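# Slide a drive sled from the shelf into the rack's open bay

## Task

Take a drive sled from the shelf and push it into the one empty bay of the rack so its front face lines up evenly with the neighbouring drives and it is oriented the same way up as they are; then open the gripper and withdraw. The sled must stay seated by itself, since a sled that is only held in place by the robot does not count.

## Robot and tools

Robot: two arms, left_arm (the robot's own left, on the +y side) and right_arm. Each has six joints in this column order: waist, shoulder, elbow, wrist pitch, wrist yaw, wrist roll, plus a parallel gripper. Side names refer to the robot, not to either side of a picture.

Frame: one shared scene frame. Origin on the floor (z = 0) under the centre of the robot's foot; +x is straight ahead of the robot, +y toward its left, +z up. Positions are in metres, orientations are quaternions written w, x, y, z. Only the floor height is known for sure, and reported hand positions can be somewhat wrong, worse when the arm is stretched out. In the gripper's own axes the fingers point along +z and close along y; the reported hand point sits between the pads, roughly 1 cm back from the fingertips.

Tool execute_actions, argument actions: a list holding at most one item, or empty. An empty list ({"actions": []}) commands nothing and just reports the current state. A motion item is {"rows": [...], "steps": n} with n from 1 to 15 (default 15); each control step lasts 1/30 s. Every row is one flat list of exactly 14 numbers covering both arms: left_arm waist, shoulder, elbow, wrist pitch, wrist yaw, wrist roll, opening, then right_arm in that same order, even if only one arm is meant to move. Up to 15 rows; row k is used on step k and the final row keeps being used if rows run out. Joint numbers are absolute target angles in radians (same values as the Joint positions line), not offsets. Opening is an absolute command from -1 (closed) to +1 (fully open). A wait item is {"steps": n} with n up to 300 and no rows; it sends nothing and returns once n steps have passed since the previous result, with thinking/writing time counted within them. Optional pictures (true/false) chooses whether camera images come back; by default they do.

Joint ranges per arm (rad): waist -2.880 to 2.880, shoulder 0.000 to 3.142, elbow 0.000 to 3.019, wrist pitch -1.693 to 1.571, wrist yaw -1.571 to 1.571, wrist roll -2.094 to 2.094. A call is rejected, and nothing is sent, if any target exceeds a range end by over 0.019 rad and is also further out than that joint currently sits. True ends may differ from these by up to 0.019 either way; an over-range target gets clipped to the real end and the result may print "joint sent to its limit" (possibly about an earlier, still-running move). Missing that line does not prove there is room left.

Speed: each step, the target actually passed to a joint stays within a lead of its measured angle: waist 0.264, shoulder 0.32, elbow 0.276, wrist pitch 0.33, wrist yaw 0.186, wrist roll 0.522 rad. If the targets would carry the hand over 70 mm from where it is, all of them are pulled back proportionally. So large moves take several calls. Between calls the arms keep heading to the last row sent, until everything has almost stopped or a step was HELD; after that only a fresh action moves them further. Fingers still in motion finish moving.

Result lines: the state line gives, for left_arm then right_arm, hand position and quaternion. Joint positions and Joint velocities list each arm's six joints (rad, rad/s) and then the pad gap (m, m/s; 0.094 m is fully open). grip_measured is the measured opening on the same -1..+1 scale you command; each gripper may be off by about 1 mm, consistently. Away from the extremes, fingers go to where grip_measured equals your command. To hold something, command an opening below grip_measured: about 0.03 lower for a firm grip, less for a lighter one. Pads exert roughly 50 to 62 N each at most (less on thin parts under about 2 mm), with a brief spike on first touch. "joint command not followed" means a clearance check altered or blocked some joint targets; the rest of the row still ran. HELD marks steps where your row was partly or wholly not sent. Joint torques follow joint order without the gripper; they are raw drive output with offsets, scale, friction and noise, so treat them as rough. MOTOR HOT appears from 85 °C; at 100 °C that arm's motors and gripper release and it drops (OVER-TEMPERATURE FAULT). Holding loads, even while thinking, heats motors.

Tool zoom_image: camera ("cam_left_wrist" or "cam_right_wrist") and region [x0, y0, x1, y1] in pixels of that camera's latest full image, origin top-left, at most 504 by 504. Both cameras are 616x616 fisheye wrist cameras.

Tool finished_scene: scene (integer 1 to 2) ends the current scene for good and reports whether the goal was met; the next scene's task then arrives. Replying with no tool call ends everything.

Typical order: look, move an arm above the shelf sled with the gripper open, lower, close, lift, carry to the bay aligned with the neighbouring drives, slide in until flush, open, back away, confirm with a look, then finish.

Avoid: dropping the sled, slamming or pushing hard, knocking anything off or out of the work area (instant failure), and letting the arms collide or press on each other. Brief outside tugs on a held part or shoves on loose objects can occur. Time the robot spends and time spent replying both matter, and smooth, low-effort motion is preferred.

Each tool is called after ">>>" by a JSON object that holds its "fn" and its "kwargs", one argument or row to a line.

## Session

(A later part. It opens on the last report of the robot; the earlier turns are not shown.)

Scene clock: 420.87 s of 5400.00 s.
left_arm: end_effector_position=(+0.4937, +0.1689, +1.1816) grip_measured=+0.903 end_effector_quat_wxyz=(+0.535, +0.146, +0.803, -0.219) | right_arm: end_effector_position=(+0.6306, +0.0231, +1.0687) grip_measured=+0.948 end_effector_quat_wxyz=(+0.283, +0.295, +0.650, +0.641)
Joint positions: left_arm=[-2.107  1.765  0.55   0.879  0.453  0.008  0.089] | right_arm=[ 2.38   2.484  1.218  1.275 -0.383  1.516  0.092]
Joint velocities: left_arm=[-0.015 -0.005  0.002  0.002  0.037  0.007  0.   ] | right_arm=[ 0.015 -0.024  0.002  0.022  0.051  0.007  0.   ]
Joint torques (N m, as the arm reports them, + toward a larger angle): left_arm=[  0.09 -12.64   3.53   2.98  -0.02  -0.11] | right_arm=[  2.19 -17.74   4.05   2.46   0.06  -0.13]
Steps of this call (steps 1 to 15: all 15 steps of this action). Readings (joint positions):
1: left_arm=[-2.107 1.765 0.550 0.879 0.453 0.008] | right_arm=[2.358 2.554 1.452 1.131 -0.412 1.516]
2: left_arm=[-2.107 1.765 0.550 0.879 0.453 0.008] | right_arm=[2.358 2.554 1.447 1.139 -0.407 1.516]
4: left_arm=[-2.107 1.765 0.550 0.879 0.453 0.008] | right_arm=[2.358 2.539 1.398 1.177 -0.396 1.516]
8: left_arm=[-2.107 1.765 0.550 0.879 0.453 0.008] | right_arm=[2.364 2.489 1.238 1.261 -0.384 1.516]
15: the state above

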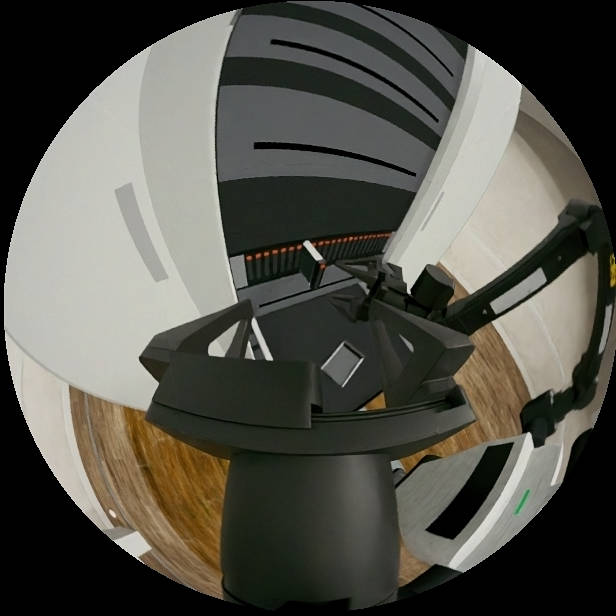

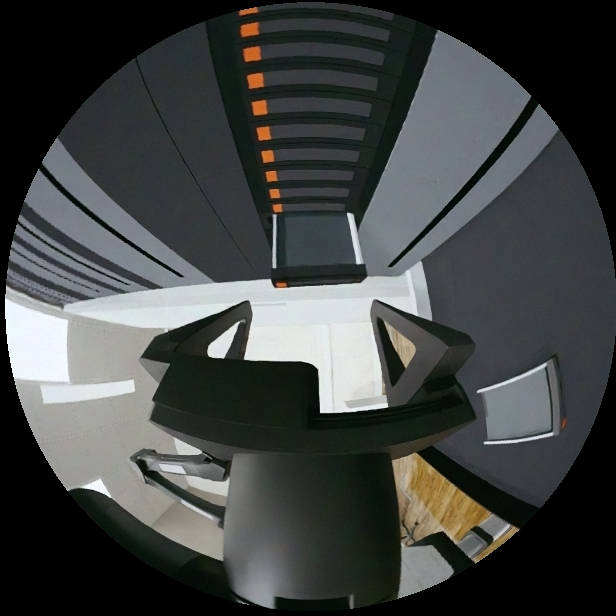

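>>> {"fn": "execute_actions", "kwargs": {
  "actions": [
    {"rows":[[-2.1,1.75,0.55,0.9,0.45,0,0.9,2.38,2.484,1.218,1.275,-0.385,1.515,-1]],"steps":15}
  ]
}}

>>> {"fn": "execute_actions", "kwargs": {
  "actions": [
    {"rows":[[-2.1,1.75,0.55,0.9,0.45,0,0.9,2.375,2.50,1.28,1.26,-0.387,1.515,-1],[-2.1,1.75,0.55,0.9,0.45,0,0.9,2.37,2.51,1.31,1.245,-0.39,1.515,-1],[-2.1,1.75,0.55,0.9,0.45,0,0.9,2.365,2.52,1.335,1.23,-0.393,1.515,-1],[-2.1,1.75,0.55,0.9,0.45,0,0.9,2.36,2.525,1.36,1.21,-0.396,1.515,-1]],"steps":15}
  ]
}}

Scene clock: 434.53 s of 5400.00 s.
left_arm: end_effector_position=(+0.4937, +0.1689, +1.1816) grip_measured=+0.903 end_effector_quat_wxyz=(+0.535, +0.146, +0.803, -0.219) | right_arm: end_effector_position=(+0.6307, +0.0231, +1.0691) grip_measured=-0.986 end_effector_quat_wxyz=(+0.284, +0.295, +0.650, +0.641)
Joint positions: left_arm=[-2.107  1.765  0.55   0.879  0.453  0.008  0.089] | right_arm=[ 2.38   2.484  1.218  1.275 -0.383  1.516  0.001]
Joint velocities: left_arm=[-0.015  0.005  0.017  0.017  0.007 -0.022 -0.001] | right_arm=[-0.005 -0.015 -0.012 -0.012  0.037 -0.022 -0.001]
Joint torques (N m, as the arm reports them, + toward a larger angle): left_arm=[  0.1  -12.65   3.48   3.    -0.02  -0.11] | right_arm=[  1.67 -17.67   3.8    1.82  -0.18  -0.07]
Steps of this call (steps 1 to 15: the robot went on to your last target; steps 16 to 90: nothing new was sent; then 10.17 s passed at rest; steps 91 to 105: all 15 steps of this action). Readings (joint positions):
91: left_arm=[-2.107 1.765 0.550 0.879 0.453 0.008] | right_arm=[2.380 2.484 1.218 1.275 -0.383 1.516]
92: left_arm=[-2.107 1.765 0.550 0.879 0.453 0.008] | right_arm=[2.380 2.484 1.218 1.275 -0.383 1.516]
94: left_arm=[-2.107 1.765 0.550 0.879 0.453 0.008] | right_arm=[2.380 2.484 1.218 1.275 -0.383 1.516]
98: left_arm=[-2.107 1.765 0.550 0.879 0.453 0.008] | right_arm=[2.380 2.484 1.218 1.275 -0.383 1.516]
105: the state above

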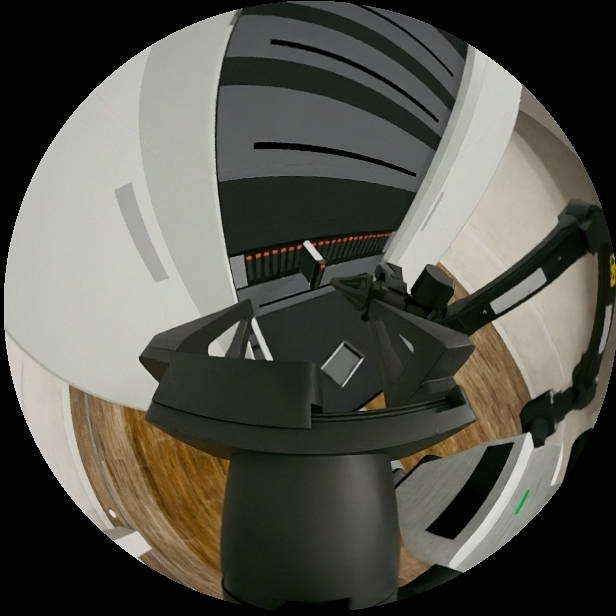

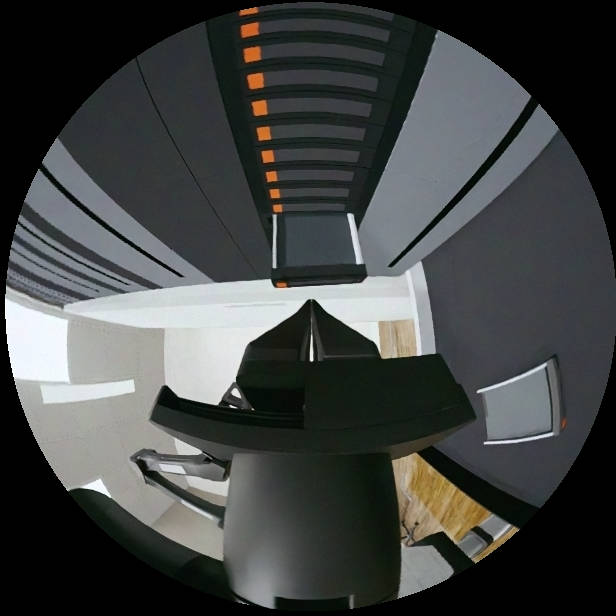

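Scene clock: 435.03 s of 5400.00 s.
left_arm: end_effector_position=(+0.4937, +0.1689, +1.1816) grip_measured=+0.903 end_effector_quat_wxyz=(+0.535, +0.146, +0.803, -0.219) | right_arm: end_effector_position=(+0.6675, +0.0273, +1.0772) grip_measured=-0.986 end_effector_quat_wxyz=(+0.293, +0.287, +0.642, +0.648)
Joint positions: left_arm=[-2.107  1.765  0.55   0.879  0.453  0.008  0.089] | right_arm=[ 2.367  2.508  1.33   1.219 -0.395  1.516  0.001]
Joint velocities: left_arm=[-0.015 -0.005 -0.012  0.002  0.022 -0.022 -0.001] | right_arm=[-0.005 -0.005  0.007  0.012 -0.066  0.022 -0.   ]
Joint torques (N m, as the arm reports them, + toward a larger angle): left_arm=[  0.1  -12.63   3.48   2.98  -0.02  -0.11] | right_arm=[  1.44 -17.51   7.05   1.44  -0.1   -0.07]
Steps of this call (steps 1 to 15: all 15 steps of this action). Readings (joint positions):
1: left_arm=[-2.107 1.765 0.550 0.879 0.453 0.008] | right_arm=[2.380 2.484 1.221 1.274 -0.384 1.516]
2: left_arm=[-2.107 1.765 0.550 0.879 0.453 0.008] | right_arm=[2.380 2.487 1.231 1.268 -0.386 1.516]
4: left_arm=[-2.107 1.765 0.550 0.879 0.453 0.008] | right_arm=[2.380 2.497 1.273 1.246 -0.392 1.516]
8: left_arm=[-2.107 1.765 0.550 0.879 0.453 0.008] | right_arm=[2.373 2.508 1.328 1.220 -0.395 1.516]
15: the state above

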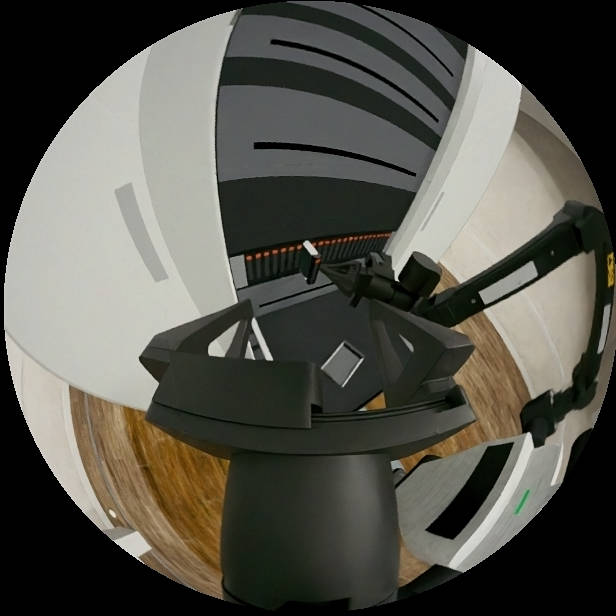

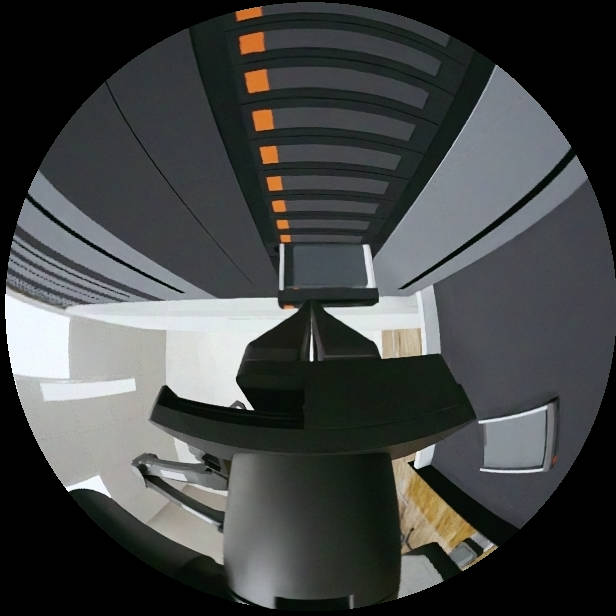

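>>> {"fn": "execute_actions", "kwargs": {
  "actions": [
    {"rows":[[-2.1,1.75,0.55,0.9,0.45,0,0.9,2.362,2.535,1.37,1.205,-0.398,1.515,-1],[-2.1,1.75,0.55,0.9,0.45,0,0.9,2.359,2.542,1.385,1.195,-0.40,1.515,-1],[-2.1,1.75,0.55,0.9,0.45,0,0.9,2.356,2.548,1.40,1.185,-0.402,1.515,-1],[-2.1,1.75,0.55,0.9,0.45,0,0.9,2.353,2.553,1.415,1.175,-0.404,1.515,-1],[-2.1,1.75,0.55,0.9,0.45,0,0.9,2.35,2.558,1.43,1.165,-0.406,1.515,-1],[-2.1,1.75,0.55,0.9,0.45,0,0.9,2.347,2.563,1.445,1.155,-0.408,1.515,-1],[-2.1,1.75,0.55,0.9,0.45,0,0.9,2.344,2.568,1.46,1.145,-0.41,1.515,-1],[-2.1,1.75,0.55,0.9,0.45,0,0.9,2.341,2.573,1.475,1.135,-0.412,1.515,-1],[-2.1,1.75,0.55,0.9,0.45,0,0.9,2.338,2.578,1.49,1.125,-0.414,1.515,-1]],"steps":15}
  ]
}}

>>> {"fn": "zoom_image", "kwargs": {
  "camera": "cam_left_wrist",
  "region": [280,220,380,310]
}}

Scene clock: 442.73 s of 5400.00 s.
left_arm: end_effector_position=(+0.4937, +0.1689, +1.1816) grip_measured=+0.903 end_effector_quat_wxyz=(+0.535, +0.146, +0.803, -0.219) | right_arm: end_effector_position=(+0.7050, +0.0206, +1.0596) grip_measured=-0.986 end_effector_quat_wxyz=(+0.291, +0.294, +0.645, +0.642)
Joint positions: left_arm=[-2.107  1.765  0.55   0.879  0.453  0.008  0.089] | right_arm=[ 2.338  2.571  1.461  1.133 -0.415  1.516  0.001]
Joint velocities: left_arm=[-0.005 -0.005 -0.007 -0.012 -0.022 -0.022 -0.001] | right_arm=[-0.005  0.005  0.056  0.007 -0.066 -0.022 -0.002]
Joint torques (N m, as the arm reports them, + toward a larger angle): left_arm=[  0.09 -12.74   3.5    3.    -0.02  -0.12] | right_arm=[  1.96 -18.58   7.28   1.43  -0.02  -0.09]
Steps of this call (steps 1 to 15: the robot went on to your last target; steps 16 to 90: nothing new was sent; then 4.20 s passed at rest; steps 91 to 105: all 15 steps of this action). Readings (joint positions):
91: left_arm=[-2.107 1.765 0.550 0.879 0.453 0.008] | right_arm=[2.367 2.509 1.331 1.218 -0.395 1.516]
92: left_arm=[-2.107 1.765 0.550 0.879 0.453 0.008] | right_arm=[2.367 2.510 1.334 1.214 -0.396 1.516]
94: left_arm=[-2.107 1.765 0.550 0.879 0.453 0.008] | right_arm=[2.366 2.516 1.347 1.206 -0.404 1.516]
98: left_arm=[-2.107 1.765 0.550 0.879 0.453 0.008] | right_arm=[2.352 2.536 1.372 1.177 -0.417 1.516]
105: the state above

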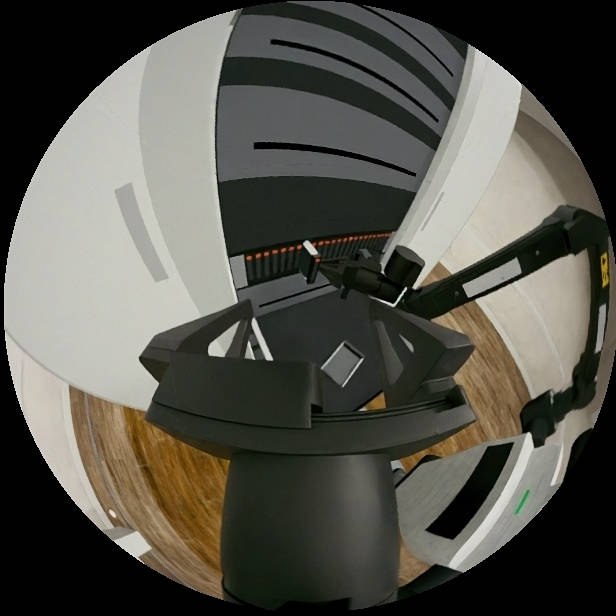

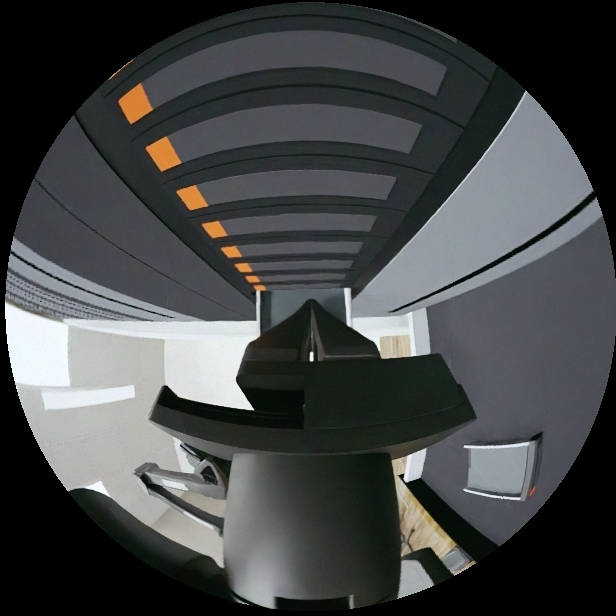

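Region (280, 220, 380, 310) of cam_left_wrist's 616x616 image, scaled by 5.040, with more detail than that image has; it fills the top 454 rows of this view, and the rest is white.

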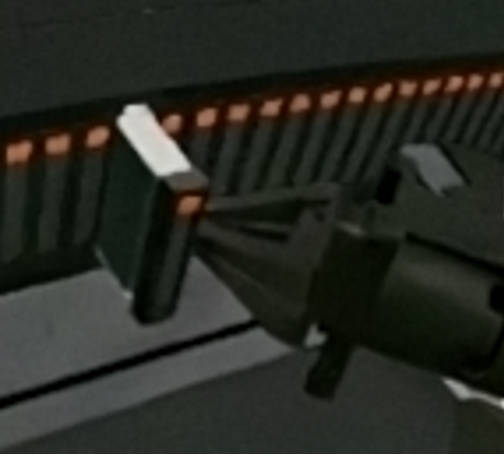

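>>> {"fn": "execute_actions", "kwargs": {
  "actions": [
    {"rows":[[-2.1,1.75,0.55,0.9,0.45,0,0.9,2.338,2.56,1.42,1.16,-0.41,1.515,-1],[-2.1,1.75,0.55,0.9,0.45,0,0.9,2.34,2.545,1.38,1.18,-0.405,1.515,-1],[-2.1,1.75,0.55,0.9,0.45,0,0.9,2.345,2.53,1.34,1.205,-0.40,1.515,-1],[-2.1,1.75,0.55,0.9,0.45,0,0.9,2.35,2.515,1.31,1.225,-0.40,1.515,-1],[-2.1,1.75,0.55,0.9,0.45,0,0.9,2.35,2.515,1.30,1.23,-0.40,1.515,-1],[-2.1,1.75,0.55,0.9,0.45,0,0.9,2.36,2.515,1.30,1.23,-0.395,1.515,-1],[-2.1,1.75,0.55,0.9,0.45,0,0.9,2.375,2.515,1.30,1.23,-0.39,1.515,-1],[-2.1,1.75,0.55,0.9,0.45,0,0.9,2.39,2.515,1.30,1.23,-0.385,1.515,-1],[-2.1,1.75,0.55,0.9,0.45,0,0.9,2.405,2.515,1.30,1.23,-0.375,1.515,-1]],"steps":15}
  ]
}}

>>> {"fn": "zoom_image", "kwargs": {
  "camera": "cam_left_wrist",
  "region": [280,220,380,310]
}}

Scene clock: 452.57 s of 5400.00 s.
left_arm: end_effector_position=(+0.4937, +0.1689, +1.1816) grip_measured=+0.903 end_effector_quat_wxyz=(+0.535, +0.146, +0.803, -0.219) | right_arm: end_effector_position=(+0.6459, +0.0466, +1.0602) grip_measured=-0.986 end_effector_quat_wxyz=(+0.275, +0.291, +0.655, +0.641)
Joint positions: left_arm=[-2.107  1.765  0.55   0.879  0.453  0.008  0.089] | right_arm=[ 2.404  2.52   1.303  1.215 -0.378  1.516  0.001]
Joint velocities: left_arm=[-0.024 -0.005  0.002 -0.017  0.066  0.007  0.   ] | right_arm=[ 0.2   -0.005 -0.007  0.007  0.007  0.066  0.   ]
Joint torques (N m, as the arm reports them, + toward a larger angle): left_arm=[  0.1  -12.6    3.52   2.98  -0.02  -0.11] | right_arm=[  1.4  -18.47   4.01   2.49   0.03  -0.07]
Steps of this call (steps 1 to 15: the robot went on to your last target; steps 16 to 90: nothing new was sent; then 6.33 s passed at rest; steps 91 to 105: all 15 steps of this action). Readings (joint positions):
91: left_arm=[-2.107 1.765 0.550 0.879 0.453 0.008] | right_arm=[2.338 2.570 1.458 1.135 -0.414 1.516]
92: left_arm=[-2.107 1.765 0.550 0.879 0.453 0.008] | right_arm=[2.338 2.565 1.443 1.143 -0.410 1.516]
94: left_arm=[-2.107 1.765 0.550 0.879 0.453 0.008] | right_arm=[2.338 2.543 1.382 1.174 -0.403 1.516]
98: left_arm=[-2.107 1.765 0.550 0.879 0.453 0.008] | right_arm=[2.344 2.521 1.304 1.211 -0.391 1.516]
105: the state above

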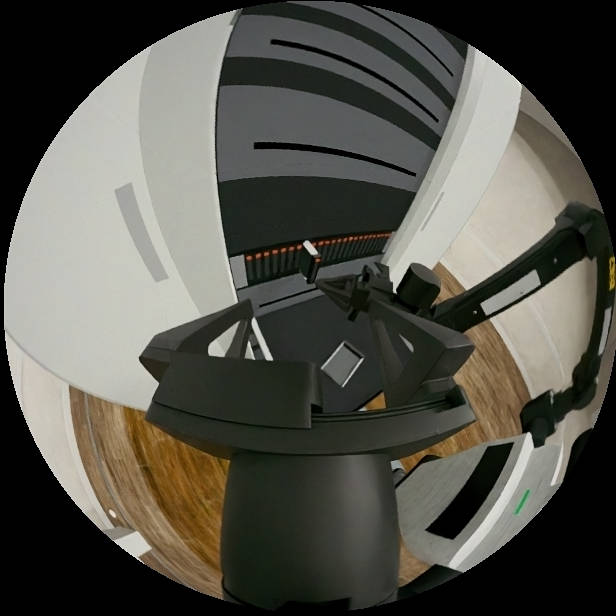

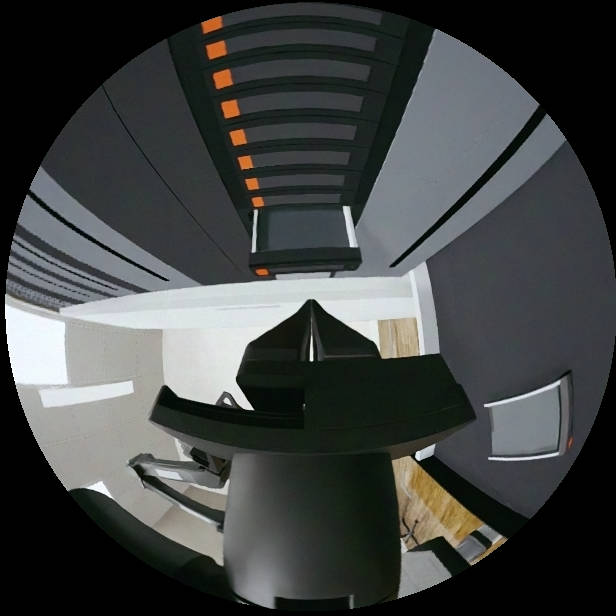

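Region (280, 220, 380, 310) of cam_left_wrist's 616x616 image, scaled by 5.040, with more detail than that image has; it fills the top 454 rows of this view, and the rest is white.

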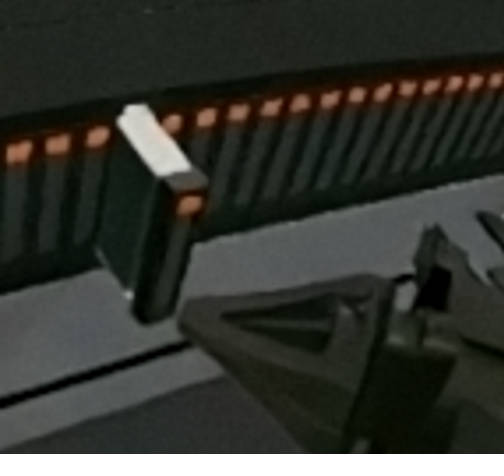

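>>> {"fn": "execute_actions", "kwargs": {
  "actions": [
    {"rows":[[-2.1,1.75,0.55,0.9,0.45,0,0.9,2.385,2.50,1.30,1.23,-0.385,1.515,-1],[-2.1,1.75,0.55,0.9,0.45,0,0.9,2.375,2.50,1.30,1.23,-0.387,1.515,-1],[-2.1,1.75,0.55,0.9,0.45,0,0.9,2.375,2.50,1.30,1.23,-0.387,1.515,-1],[-2.1,1.75,0.55,0.9,0.45,0,0.9,2.375,2.50,1.30,1.23,-0.387,1.515,-1],[-2.1,1.75,0.55,0.9,0.45,0,0.9,2.375,2.50,1.32,1.225,-0.387,1.515,-1],[-2.1,1.75,0.55,0.9,0.45,0,0.9,2.375,2.505,1.34,1.22,-0.387,1.515,-1],[-2.1,1.75,0.55,0.9,0.45,0,0.9,2.375,2.51,1.355,1.212,-0.388,1.515,-1],[-2.1,1.75,0.55,0.9,0.45,0,0.9,2.375,2.515,1.367,1.205,-0.389,1.515,-1]],"steps":15}
  ]
}}

>>> {"fn": "zoom_image", "kwargs": {
  "camera": "cam_left_wrist",
  "region": [280,220,380,310]
}}

Scene clock: 467.43 s of 5400.00 s.
left_arm: end_effector_position=(+0.4937, +0.1689, +1.1816) grip_measured=+0.903 end_effector_quat_wxyz=(+0.535, +0.146, +0.803, -0.219) | right_arm: end_effector_position=(+0.6684, +0.0339, +1.0781) grip_measured=-0.986 end_effector_quat_wxyz=(+0.293, +0.287, +0.642, +0.648)
Joint positions: left_arm=[-2.107  1.765  0.55   0.879  0.453  0.008  0.089] | right_arm=[ 2.377  2.511  1.34   1.213 -0.386  1.516  0.001]
Joint velocities: left_arm=[ 0.005  0.005 -0.002 -0.002 -0.022 -0.095  0.   ] | right_arm=[ 0.005  0.005  0.002  0.017  0.037 -0.037 -0.002]
Joint torques (N m, as the arm reports them, + toward a larger angle): left_arm=[  0.08 -12.65   3.5    2.99  -0.02  -0.12] | right_arm=[  2.   -18.4    7.04   1.53  -0.17  -0.07]
Steps of this call (steps 1 to 15: the robot went on to your last target; steps 16 to 90: nothing new was sent; then 11.37 s passed at rest; steps 91 to 105: all 15 steps of this action). Readings (joint positions):
91: left_arm=[-2.107 1.765 0.550 0.879 0.453 0.008] | right_arm=[2.413 2.519 1.303 1.215 -0.380 1.516]
92: left_arm=[-2.107 1.765 0.550 0.879 0.453 0.008] | right_arm=[2.410 2.518 1.303 1.215 -0.383 1.516]
94: left_arm=[-2.107 1.765 0.550 0.879 0.453 0.008] | right_arm=[2.403 2.515 1.303 1.215 -0.385 1.516]
98: left_arm=[-2.107 1.765 0.550 0.879 0.453 0.008] | right_arm=[2.384 2.511 1.313 1.214 -0.385 1.516]
105: the state above

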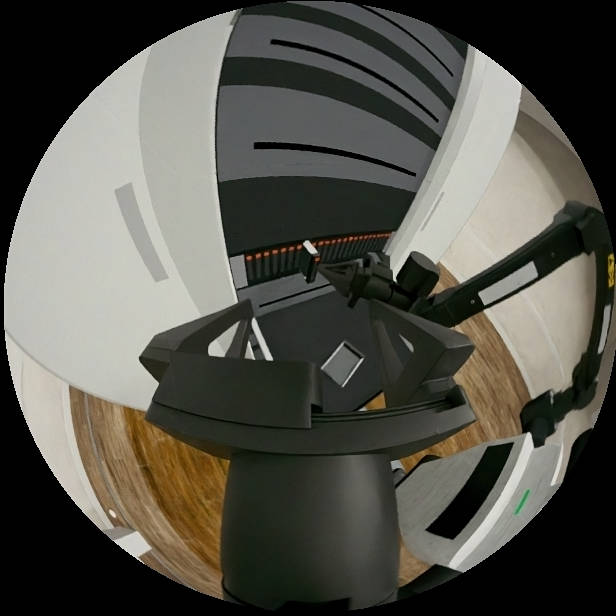

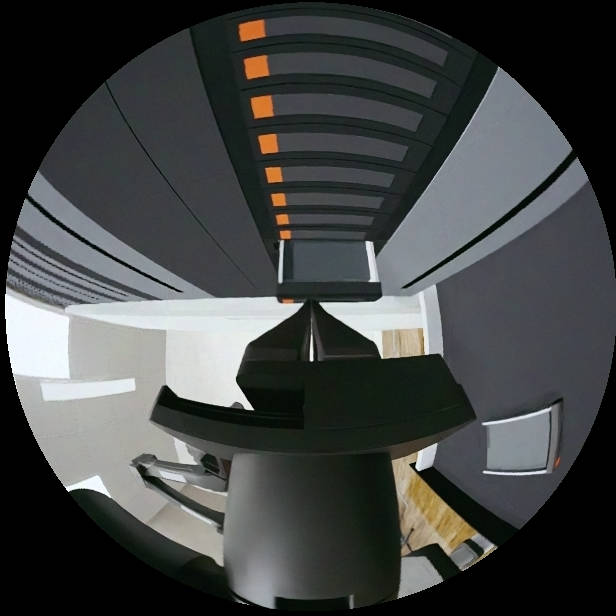

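Region (280, 220, 380, 310) of cam_left_wrist's 616x616 image, scaled by 5.040, with more detail than that image has; it fills the top 454 rows of this view, and the rest is white.

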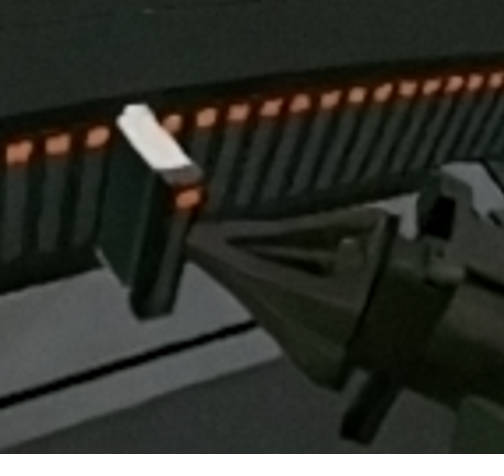

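>>> {"fn": "execute_actions", "kwargs": {
  "actions": [
    {"rows":[[-2.1,1.75,0.55,0.9,0.45,0,0.9,2.377,2.52,1.30,1.22,-0.385,1.515,-1],[-2.1,1.75,0.55,0.9,0.45,0,0.9,2.377,2.52,1.30,1.22,-0.385,1.515,-1],[-2.1,1.75,0.55,0.9,0.45,0,0.9,2.39,2.52,1.30,1.22,-0.38,1.515,-1],[-2.1,1.75,0.55,0.9,0.45,0,0.9,2.405,2.52,1.30,1.22,-0.375,1.515,-1],[-2.1,1.75,0.55,0.9,0.45,0,0.9,2.405,2.52,1.30,1.22,-0.375,1.515,-1],[-2.1,1.75,0.55,0.9,0.45,0,0.9,2.405,2.52,1.30,1.22,-0.375,1.515,-1],[-2.1,1.75,0.55,0.9,0.45,0,0.9,2.40,2.52,1.34,1.215,-0.375,1.515,-1],[-2.1,1.75,0.55,0.9,0.45,0,0.9,2.395,2.525,1.36,1.205,-0.375,1.515,-1],[-2.1,1.75,0.55,0.9,0.45,0,0.9,2.39,2.53,1.375,1.195,-0.378,1.515,-1],[-2.1,1.75,0.55,0.9,0.45,0,0.9,2.39,2.535,1.39,1.187,-0.38,1.515,-1],[-2.1,1.75,0.55,0.9,0.45,0,0.9,2.388,2.54,1.405,1.18,-0.382,1.515,-1]],"steps":15}
  ]
}}

>>> {"fn": "zoom_image", "kwargs": {
  "camera": "cam_left_wrist",
  "region": [280,220,380,310]
}}

Scene clock: 480.43 s of 5400.00 s.
left_arm: end_effector_position=(+0.4937, +0.1689, +1.1816) grip_measured=+0.903 end_effector_quat_wxyz=(+0.535, +0.146, +0.803, -0.219) | right_arm: end_effector_position=(+0.6757, +0.0457, +1.0808) grip_measured=-0.986 end_effector_quat_wxyz=(+0.292, +0.283, +0.641, +0.651)
Joint positions: left_arm=[-2.107  1.765  0.55   0.879  0.453  0.008  0.089] | right_arm=[ 2.39   2.519  1.376  1.19  -0.38   1.516  0.001]
Joint velocities: left_arm=[ 0.005 -0.005 -0.012 -0.012 -0.022  0.022 -0.001] | right_arm=[-0.005 -0.005  0.09   0.007 -0.007 -0.007 -0.   ]
Joint torques (N m, as the arm reports them, + toward a larger angle): left_arm=[  0.11 -12.66   3.5    2.98  -0.02  -0.11] | right_arm=[  1.11 -17.24   6.69   1.39  -0.14  -0.06]
Steps of this call (steps 1 to 15: the robot went on to your last target; steps 16 to 90: nothing new was sent; then 9.50 s passed at rest; steps 91 to 105: all 15 steps of this action). Readings (joint positions):
91: left_arm=[-2.107 1.765 0.550 0.879 0.453 0.008] | right_arm=[2.377 2.511 1.336 1.213 -0.386 1.516]
92: left_arm=[-2.107 1.765 0.550 0.879 0.453 0.008] | right_arm=[2.377 2.509 1.329 1.213 -0.386 1.516]
94: left_arm=[-2.107 1.765 0.550 0.879 0.453 0.008] | right_arm=[2.378 2.509 1.316 1.213 -0.381 1.516]
98: left_arm=[-2.107 1.765 0.550 0.879 0.453 0.008] | right_arm=[2.387 2.510 1.310 1.213 -0.378 1.516]
105: the state above

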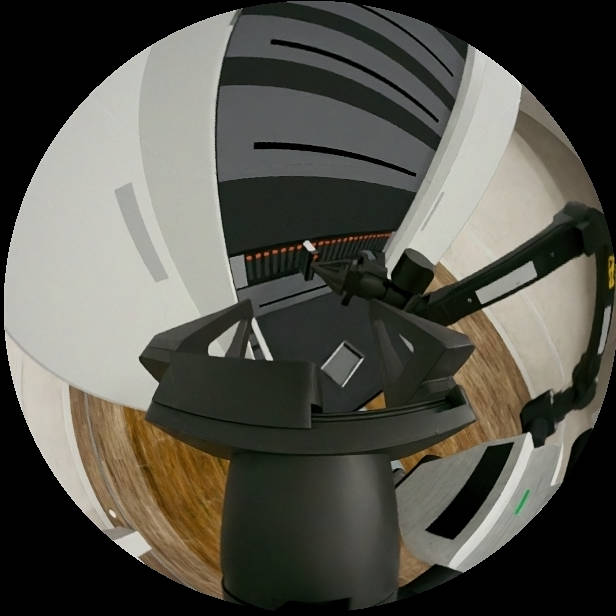

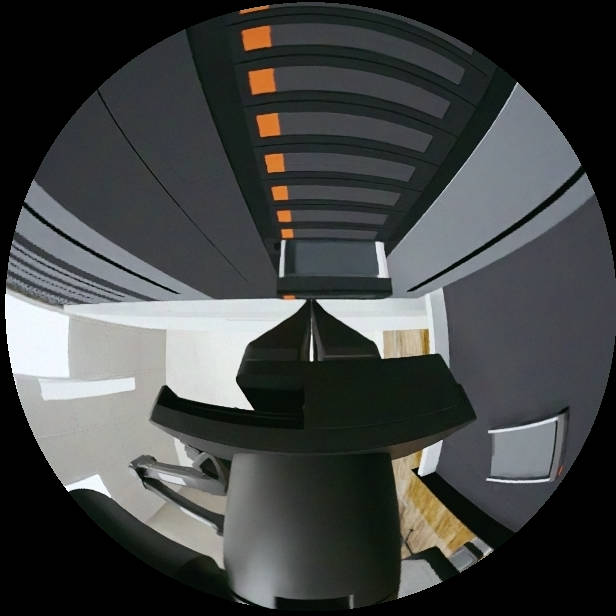

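Region (280, 220, 380, 310) of cam_left_wrist's 616x616 image, scaled by 5.040, with more detail than that image has; it fills the top 454 rows of this view, and the rest is white.

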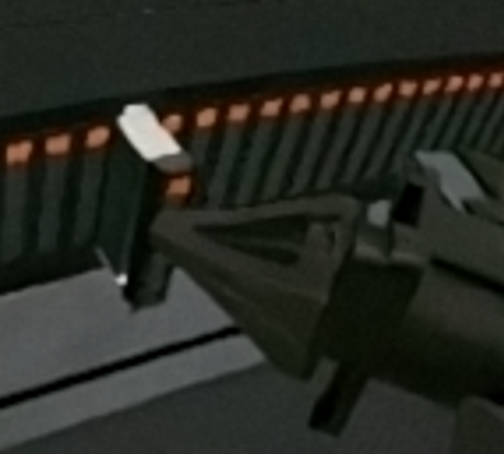

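>>> {"fn": "execute_actions", "kwargs": {
  "actions": [
    {"rows":[[-2.1,1.75,0.55,0.9,0.45,0,0.9,2.38,2.54,1.415,1.18,-0.383,1.515,-1],[-2.1,1.75,0.55,0.9,0.45,0,0.9,2.377,2.545,1.427,1.172,-0.385,1.515,-1],[-2.1,1.75,0.55,0.9,0.45,0,0.9,2.374,2.55,1.439,1.164,-0.387,1.515,-1],[-2.1,1.75,0.55,0.9,0.45,0,0.9,2.371,2.555,1.451,1.156,-0.389,1.515,-1],[-2.1,1.75,0.55,0.9,0.45,0,0.9,2.368,2.56,1.463,1.148,-0.391,1.515,-1],[-2.1,1.75,0.55,0.9,0.45,0,0.9,2.365,2.565,1.475,1.14,-0.393,1.515,-1],[-2.1,1.75,0.55,0.9,0.45,0,0.9,2.362,2.57,1.487,1.132,-0.395,1.515,-1],[-2.1,1.75,0.55,0.9,0.45,0,0.9,2.359,2.575,1.499,1.124,-0.397,1.515,-1],[-2.1,1.75,0.55,0.9,0.45,0,0.9,2.356,2.58,1.511,1.116,-0.399,1.515,-1],[-2.1,1.75,0.55,0.9,0.45,0,0.9,2.353,2.585,1.523,1.108,-0.401,1.515,-1]],"steps":15}
  ]
}}

>>> {"fn": "zoom_image", "kwargs": {
  "camera": "cam_left_wrist",
  "region": [280,220,380,310]
}}

Scene clock: 491.63 s of 5400.00 s.
left_arm: end_effector_position=(+0.4937, +0.1689, +1.1816) grip_measured=+0.903 end_effector_quat_wxyz=(+0.535, +0.146, +0.803, -0.219) | right_arm: end_effector_position=(+0.7091, +0.0423, +1.0746) grip_measured=-0.986 end_effector_quat_wxyz=(+0.292, +0.284, +0.642, +0.650)
Joint positions: left_arm=[-2.107  1.765  0.55   0.879  0.453  0.008  0.089] | right_arm=[ 2.366  2.562  1.489  1.117 -0.403  1.516  0.001]
Joint velocities: left_arm=[-0.005  0.005  0.002 -0.017 -0.037 -0.066 -0.001] | right_arm=[-0.063 -0.005 -0.017 -0.042 -0.007 -0.051 -0.   ]
Joint torques (N m, as the arm reports them, + toward a larger angle): left_arm=[  0.17 -12.67   3.54   3.    -0.02  -0.11] | right_arm=[  0.73 -18.51   8.46   1.33   0.    -0.09]
Steps of this call (steps 1 to 15: the robot went on to your last target; steps 16 to 90: nothing new was sent; then 7.70 s passed at rest; steps 91 to 105: all 15 steps of this action). Readings (joint positions):
91: left_arm=[-2.107 1.765 0.550 0.879 0.453 0.008] | right_arm=[2.390 2.519 1.379 1.189 -0.380 1.516]
92: left_arm=[-2.107 1.765 0.550 0.879 0.453 0.008] | right_arm=[2.389 2.520 1.381 1.187 -0.382 1.516]
94: left_arm=[-2.107 1.765 0.550 0.879 0.453 0.008] | right_arm=[2.389 2.523 1.392 1.178 -0.386 1.516]
98: left_arm=[-2.107 1.765 0.550 0.879 0.453 0.008] | right_arm=[2.382 2.542 1.440 1.148 -0.395 1.516]
105: the state above

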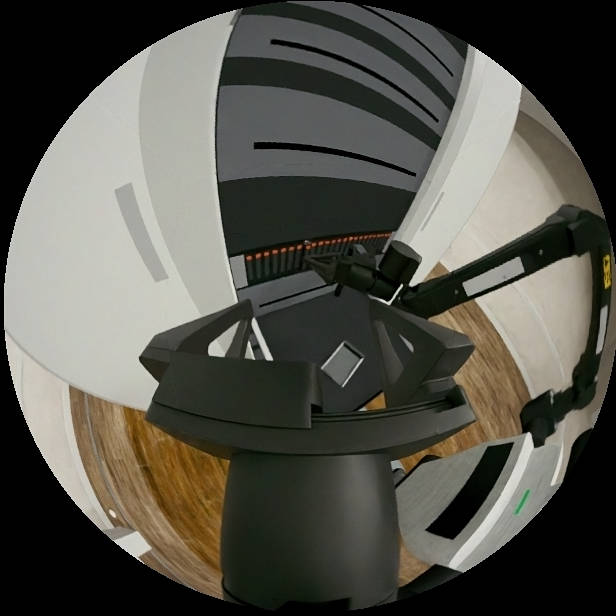

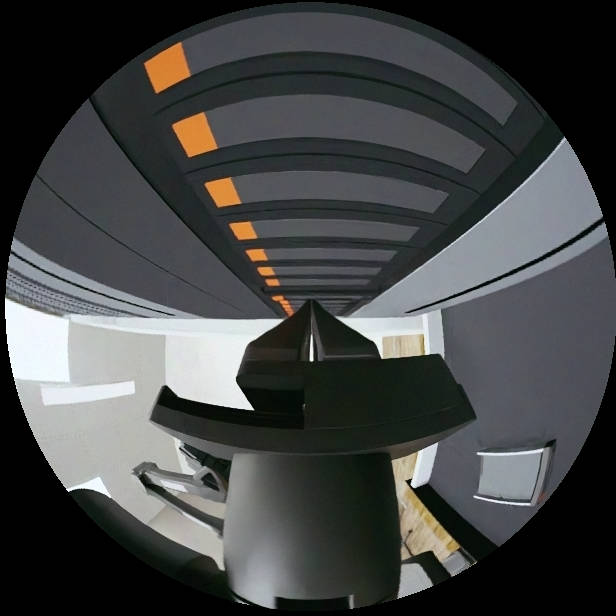

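Region (280, 220, 380, 310) of cam_left_wrist's 616x616 image, scaled by 5.040, with more detail than that image has; it fills the top 454 rows of this view, and the rest is white.

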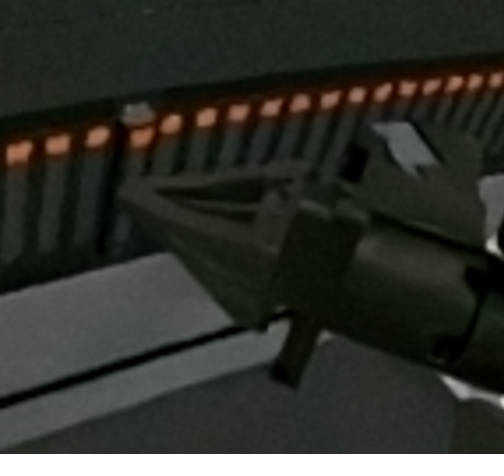

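>>> {"fn": "execute_actions", "kwargs": {
  "actions": [
    {"rows":[[-2.1,1.75,0.55,0.9,0.45,0,0.9,2.35,2.59,1.55,1.10,-0.403,1.515,-1]],"steps":15}
  ]
}}

>>> {"fn": "execute_actions", "kwargs": {
  "actions": [
    {"rows":[[-2.1,1.75,0.55,0.9,0.45,0,0.9,2.355,2.57,1.46,1.13,-0.40,1.515,-1],[-2.1,1.75,0.55,0.9,0.45,0,0.9,2.36,2.55,1.40,1.17,-0.40,1.515,-1],[-2.1,1.75,0.55,0.9,0.45,0,0.9,2.365,2.52,1.33,1.21,-0.39,1.515,-1],[-2.1,1.75,0.55,0.9,0.45,0,0.9,2.37,2.49,1.25,1.26,-0.39,1.515,-1],[-2.1,1.75,0.55,0.9,0.45,0,0.9,2.37,2.46,1.17,1.30,-0.39,1.515,-1]],"steps":15}
  ]
}}

>>> {"fn": "zoom_image", "kwargs": {
  "camera": "cam_left_wrist",
  "region": [280,220,380,310]
}}

>>> {"fn": "zoom_image", "kwargs": {
  "camera": "cam_right_wrist",
  "region": [230,130,400,300]
}}

Scene clock: 500.33 s of 5400.00 s.
left_arm: end_effector_position=(+0.4937, +0.1689, +1.1816) grip_measured=+0.903 end_effector_quat_wxyz=(+0.535, +0.146, +0.803, -0.219) | right_arm: end_effector_position=(+0.7160, +0.0411, +1.0756) grip_measured=-0.986 end_effector_quat_wxyz=(+0.294, +0.284, +0.640, +0.650)
Joint positions: left_arm=[-2.107  1.765  0.55   0.879  0.453  0.008  0.089] | right_arm=[ 2.362  2.568  1.51   1.108 -0.403  1.516  0.001]
Joint velocities: left_arm=[-0.015  0.005 -0.002 -0.007  0.066  0.022  0.001] | right_arm=[-0.005  0.005 -0.012  0.012 -0.081 -0.022  0.001]
Joint torques (N m, as the arm reports them, + toward a larger angle): left_arm=[  0.05 -12.69   3.53   2.99  -0.02  -0.11] | right_arm=[  0.88 -18.43   9.03   1.47  -0.08  -0.08]
Steps of this call (steps 1 to 15: the robot went on to your last target; steps 16 to 90: nothing new was sent; then 5.20 s passed at rest; steps 91 to 105: all 15 steps of this action). Readings (joint positions):
91: left_arm=[-2.107 1.765 0.550 0.879 0.453 0.008] | right_arm=[2.362 2.563 1.491 1.115 -0.403 1.516]
92: left_arm=[-2.107 1.765 0.550 0.879 0.453 0.008] | right_arm=[2.362 2.565 1.497 1.112 -0.403 1.516]
94: left_arm=[-2.107 1.765 0.550 0.879 0.453 0.008] | right_arm=[2.362 2.568 1.506 1.109 -0.403 1.516]
98: left_arm=[-2.107 1.765 0.550 0.879 0.453 0.008] | right_arm=[2.362 2.568 1.510 1.108 -0.403 1.516]
105: the state above

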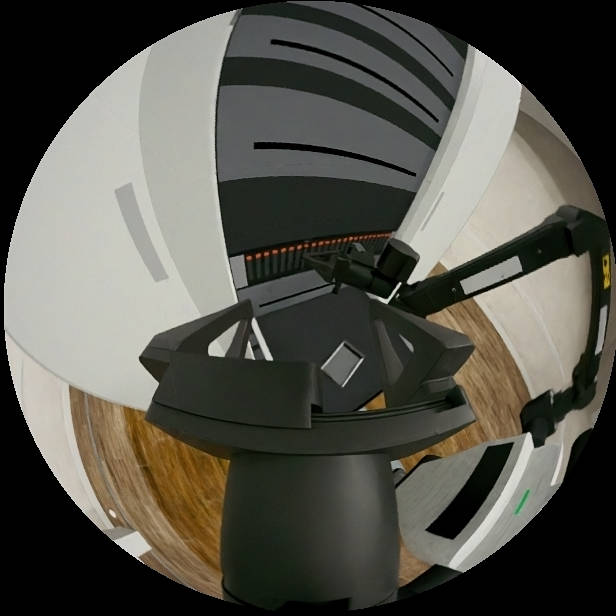

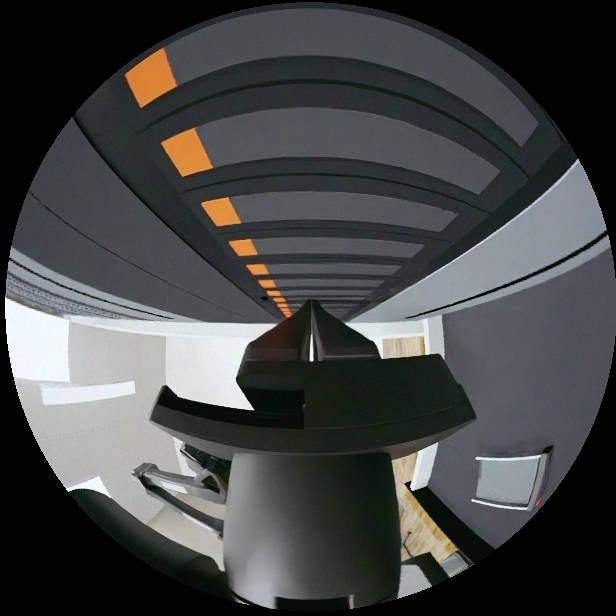

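Scene clock: 500.83 s of 5400.00 s.
left_arm: end_effector_position=(+0.4937, +0.1689, +1.1816) grip_measured=+0.903 end_effector_quat_wxyz=(+0.535, +0.146, +0.803, -0.219) | right_arm: end_effector_position=(+0.6182, +0.0069, +1.0656) grip_measured=-0.986 end_effector_quat_wxyz=(+0.279, +0.304, +0.656, +0.632)
Joint positions: left_arm=[-2.107  1.765  0.55   0.879  0.453  0.008  0.089] | right_arm=[ 2.362  2.464  1.16   1.285 -0.392  1.516  0.001]
Joint velocities: left_arm=[-0.005 -0.005  0.012 -0.012 -0.11   0.051 -0.002] | right_arm=[ 0.005 -0.015  0.002  0.022  0.081 -0.037  0.   ]
Joint torques (N m, as the arm reports them, + toward a larger angle): left_arm=[  0.08 -12.6    3.51   2.99  -0.02  -0.11] | right_arm=[  2.04 -17.02   4.24   2.38  -0.01  -0.08]
Steps of this call (steps 1 to 15: all 15 steps of this action). Readings (joint positions):
1: left_arm=[-2.107 1.765 0.550 0.879 0.453 0.008] | right_arm=[2.362 2.568 1.504 1.109 -0.403 1.516]
2: left_arm=[-2.107 1.765 0.550 0.879 0.453 0.008] | right_arm=[2.362 2.562 1.485 1.121 -0.402 1.516]
4: left_arm=[-2.107 1.765 0.550 0.879 0.453 0.008] | right_arm=[2.362 2.532 1.389 1.174 -0.393 1.516]
8: left_arm=[-2.107 1.765 0.550 0.879 0.453 0.008] | right_arm=[2.362 2.467 1.172 1.273 -0.392 1.516]
15: the state above

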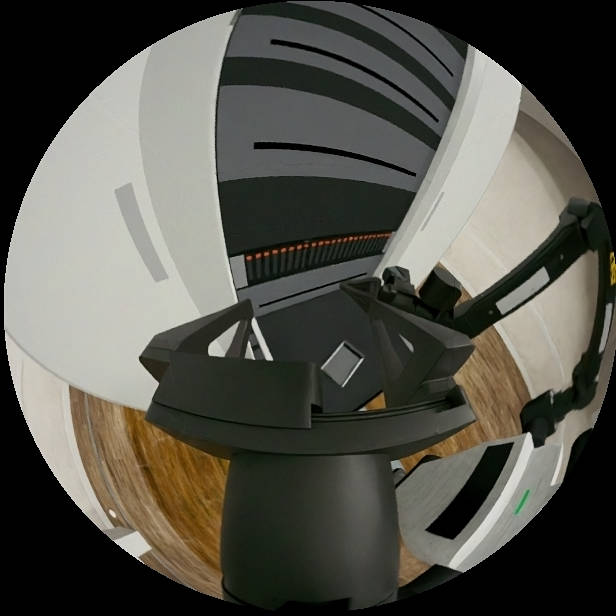

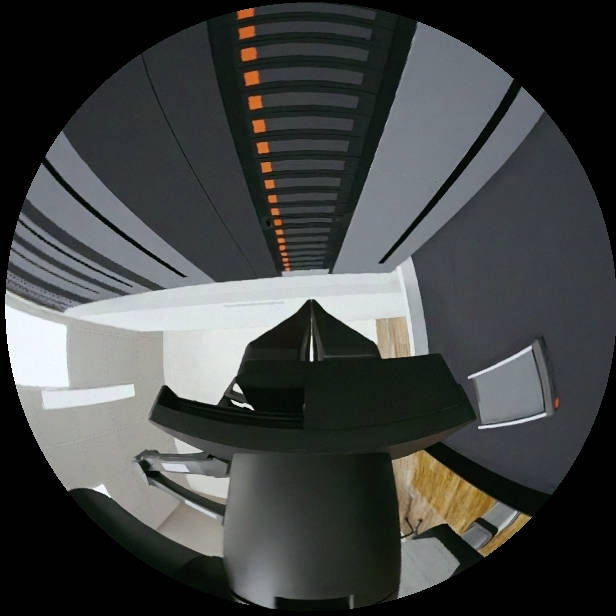

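Region (280, 220, 380, 310) of cam_left_wrist's 616x616 image, scaled by 5.040, with more detail than that image has; it fills the top 454 rows of this view, and the rest is white.

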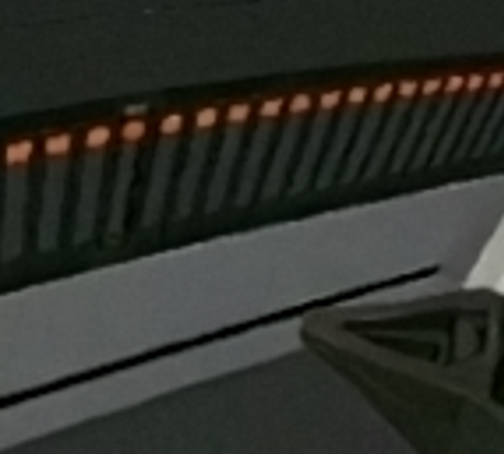

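Region (230, 130, 400, 300) of cam_right_wrist's 616x616 image, scaled by 2.965, with more detail than that image has.

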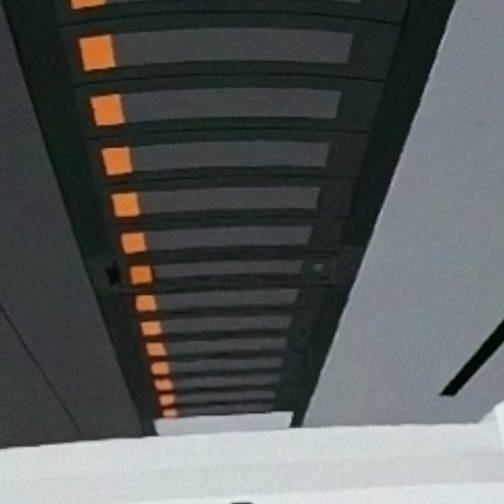

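The sled looks flush, its tab is in line with the neighbours, and the arm is clear.

>>> {"fn": "finished_scene", "kwargs": {
  "scene": 2
}}

The scene is finished: the task was done.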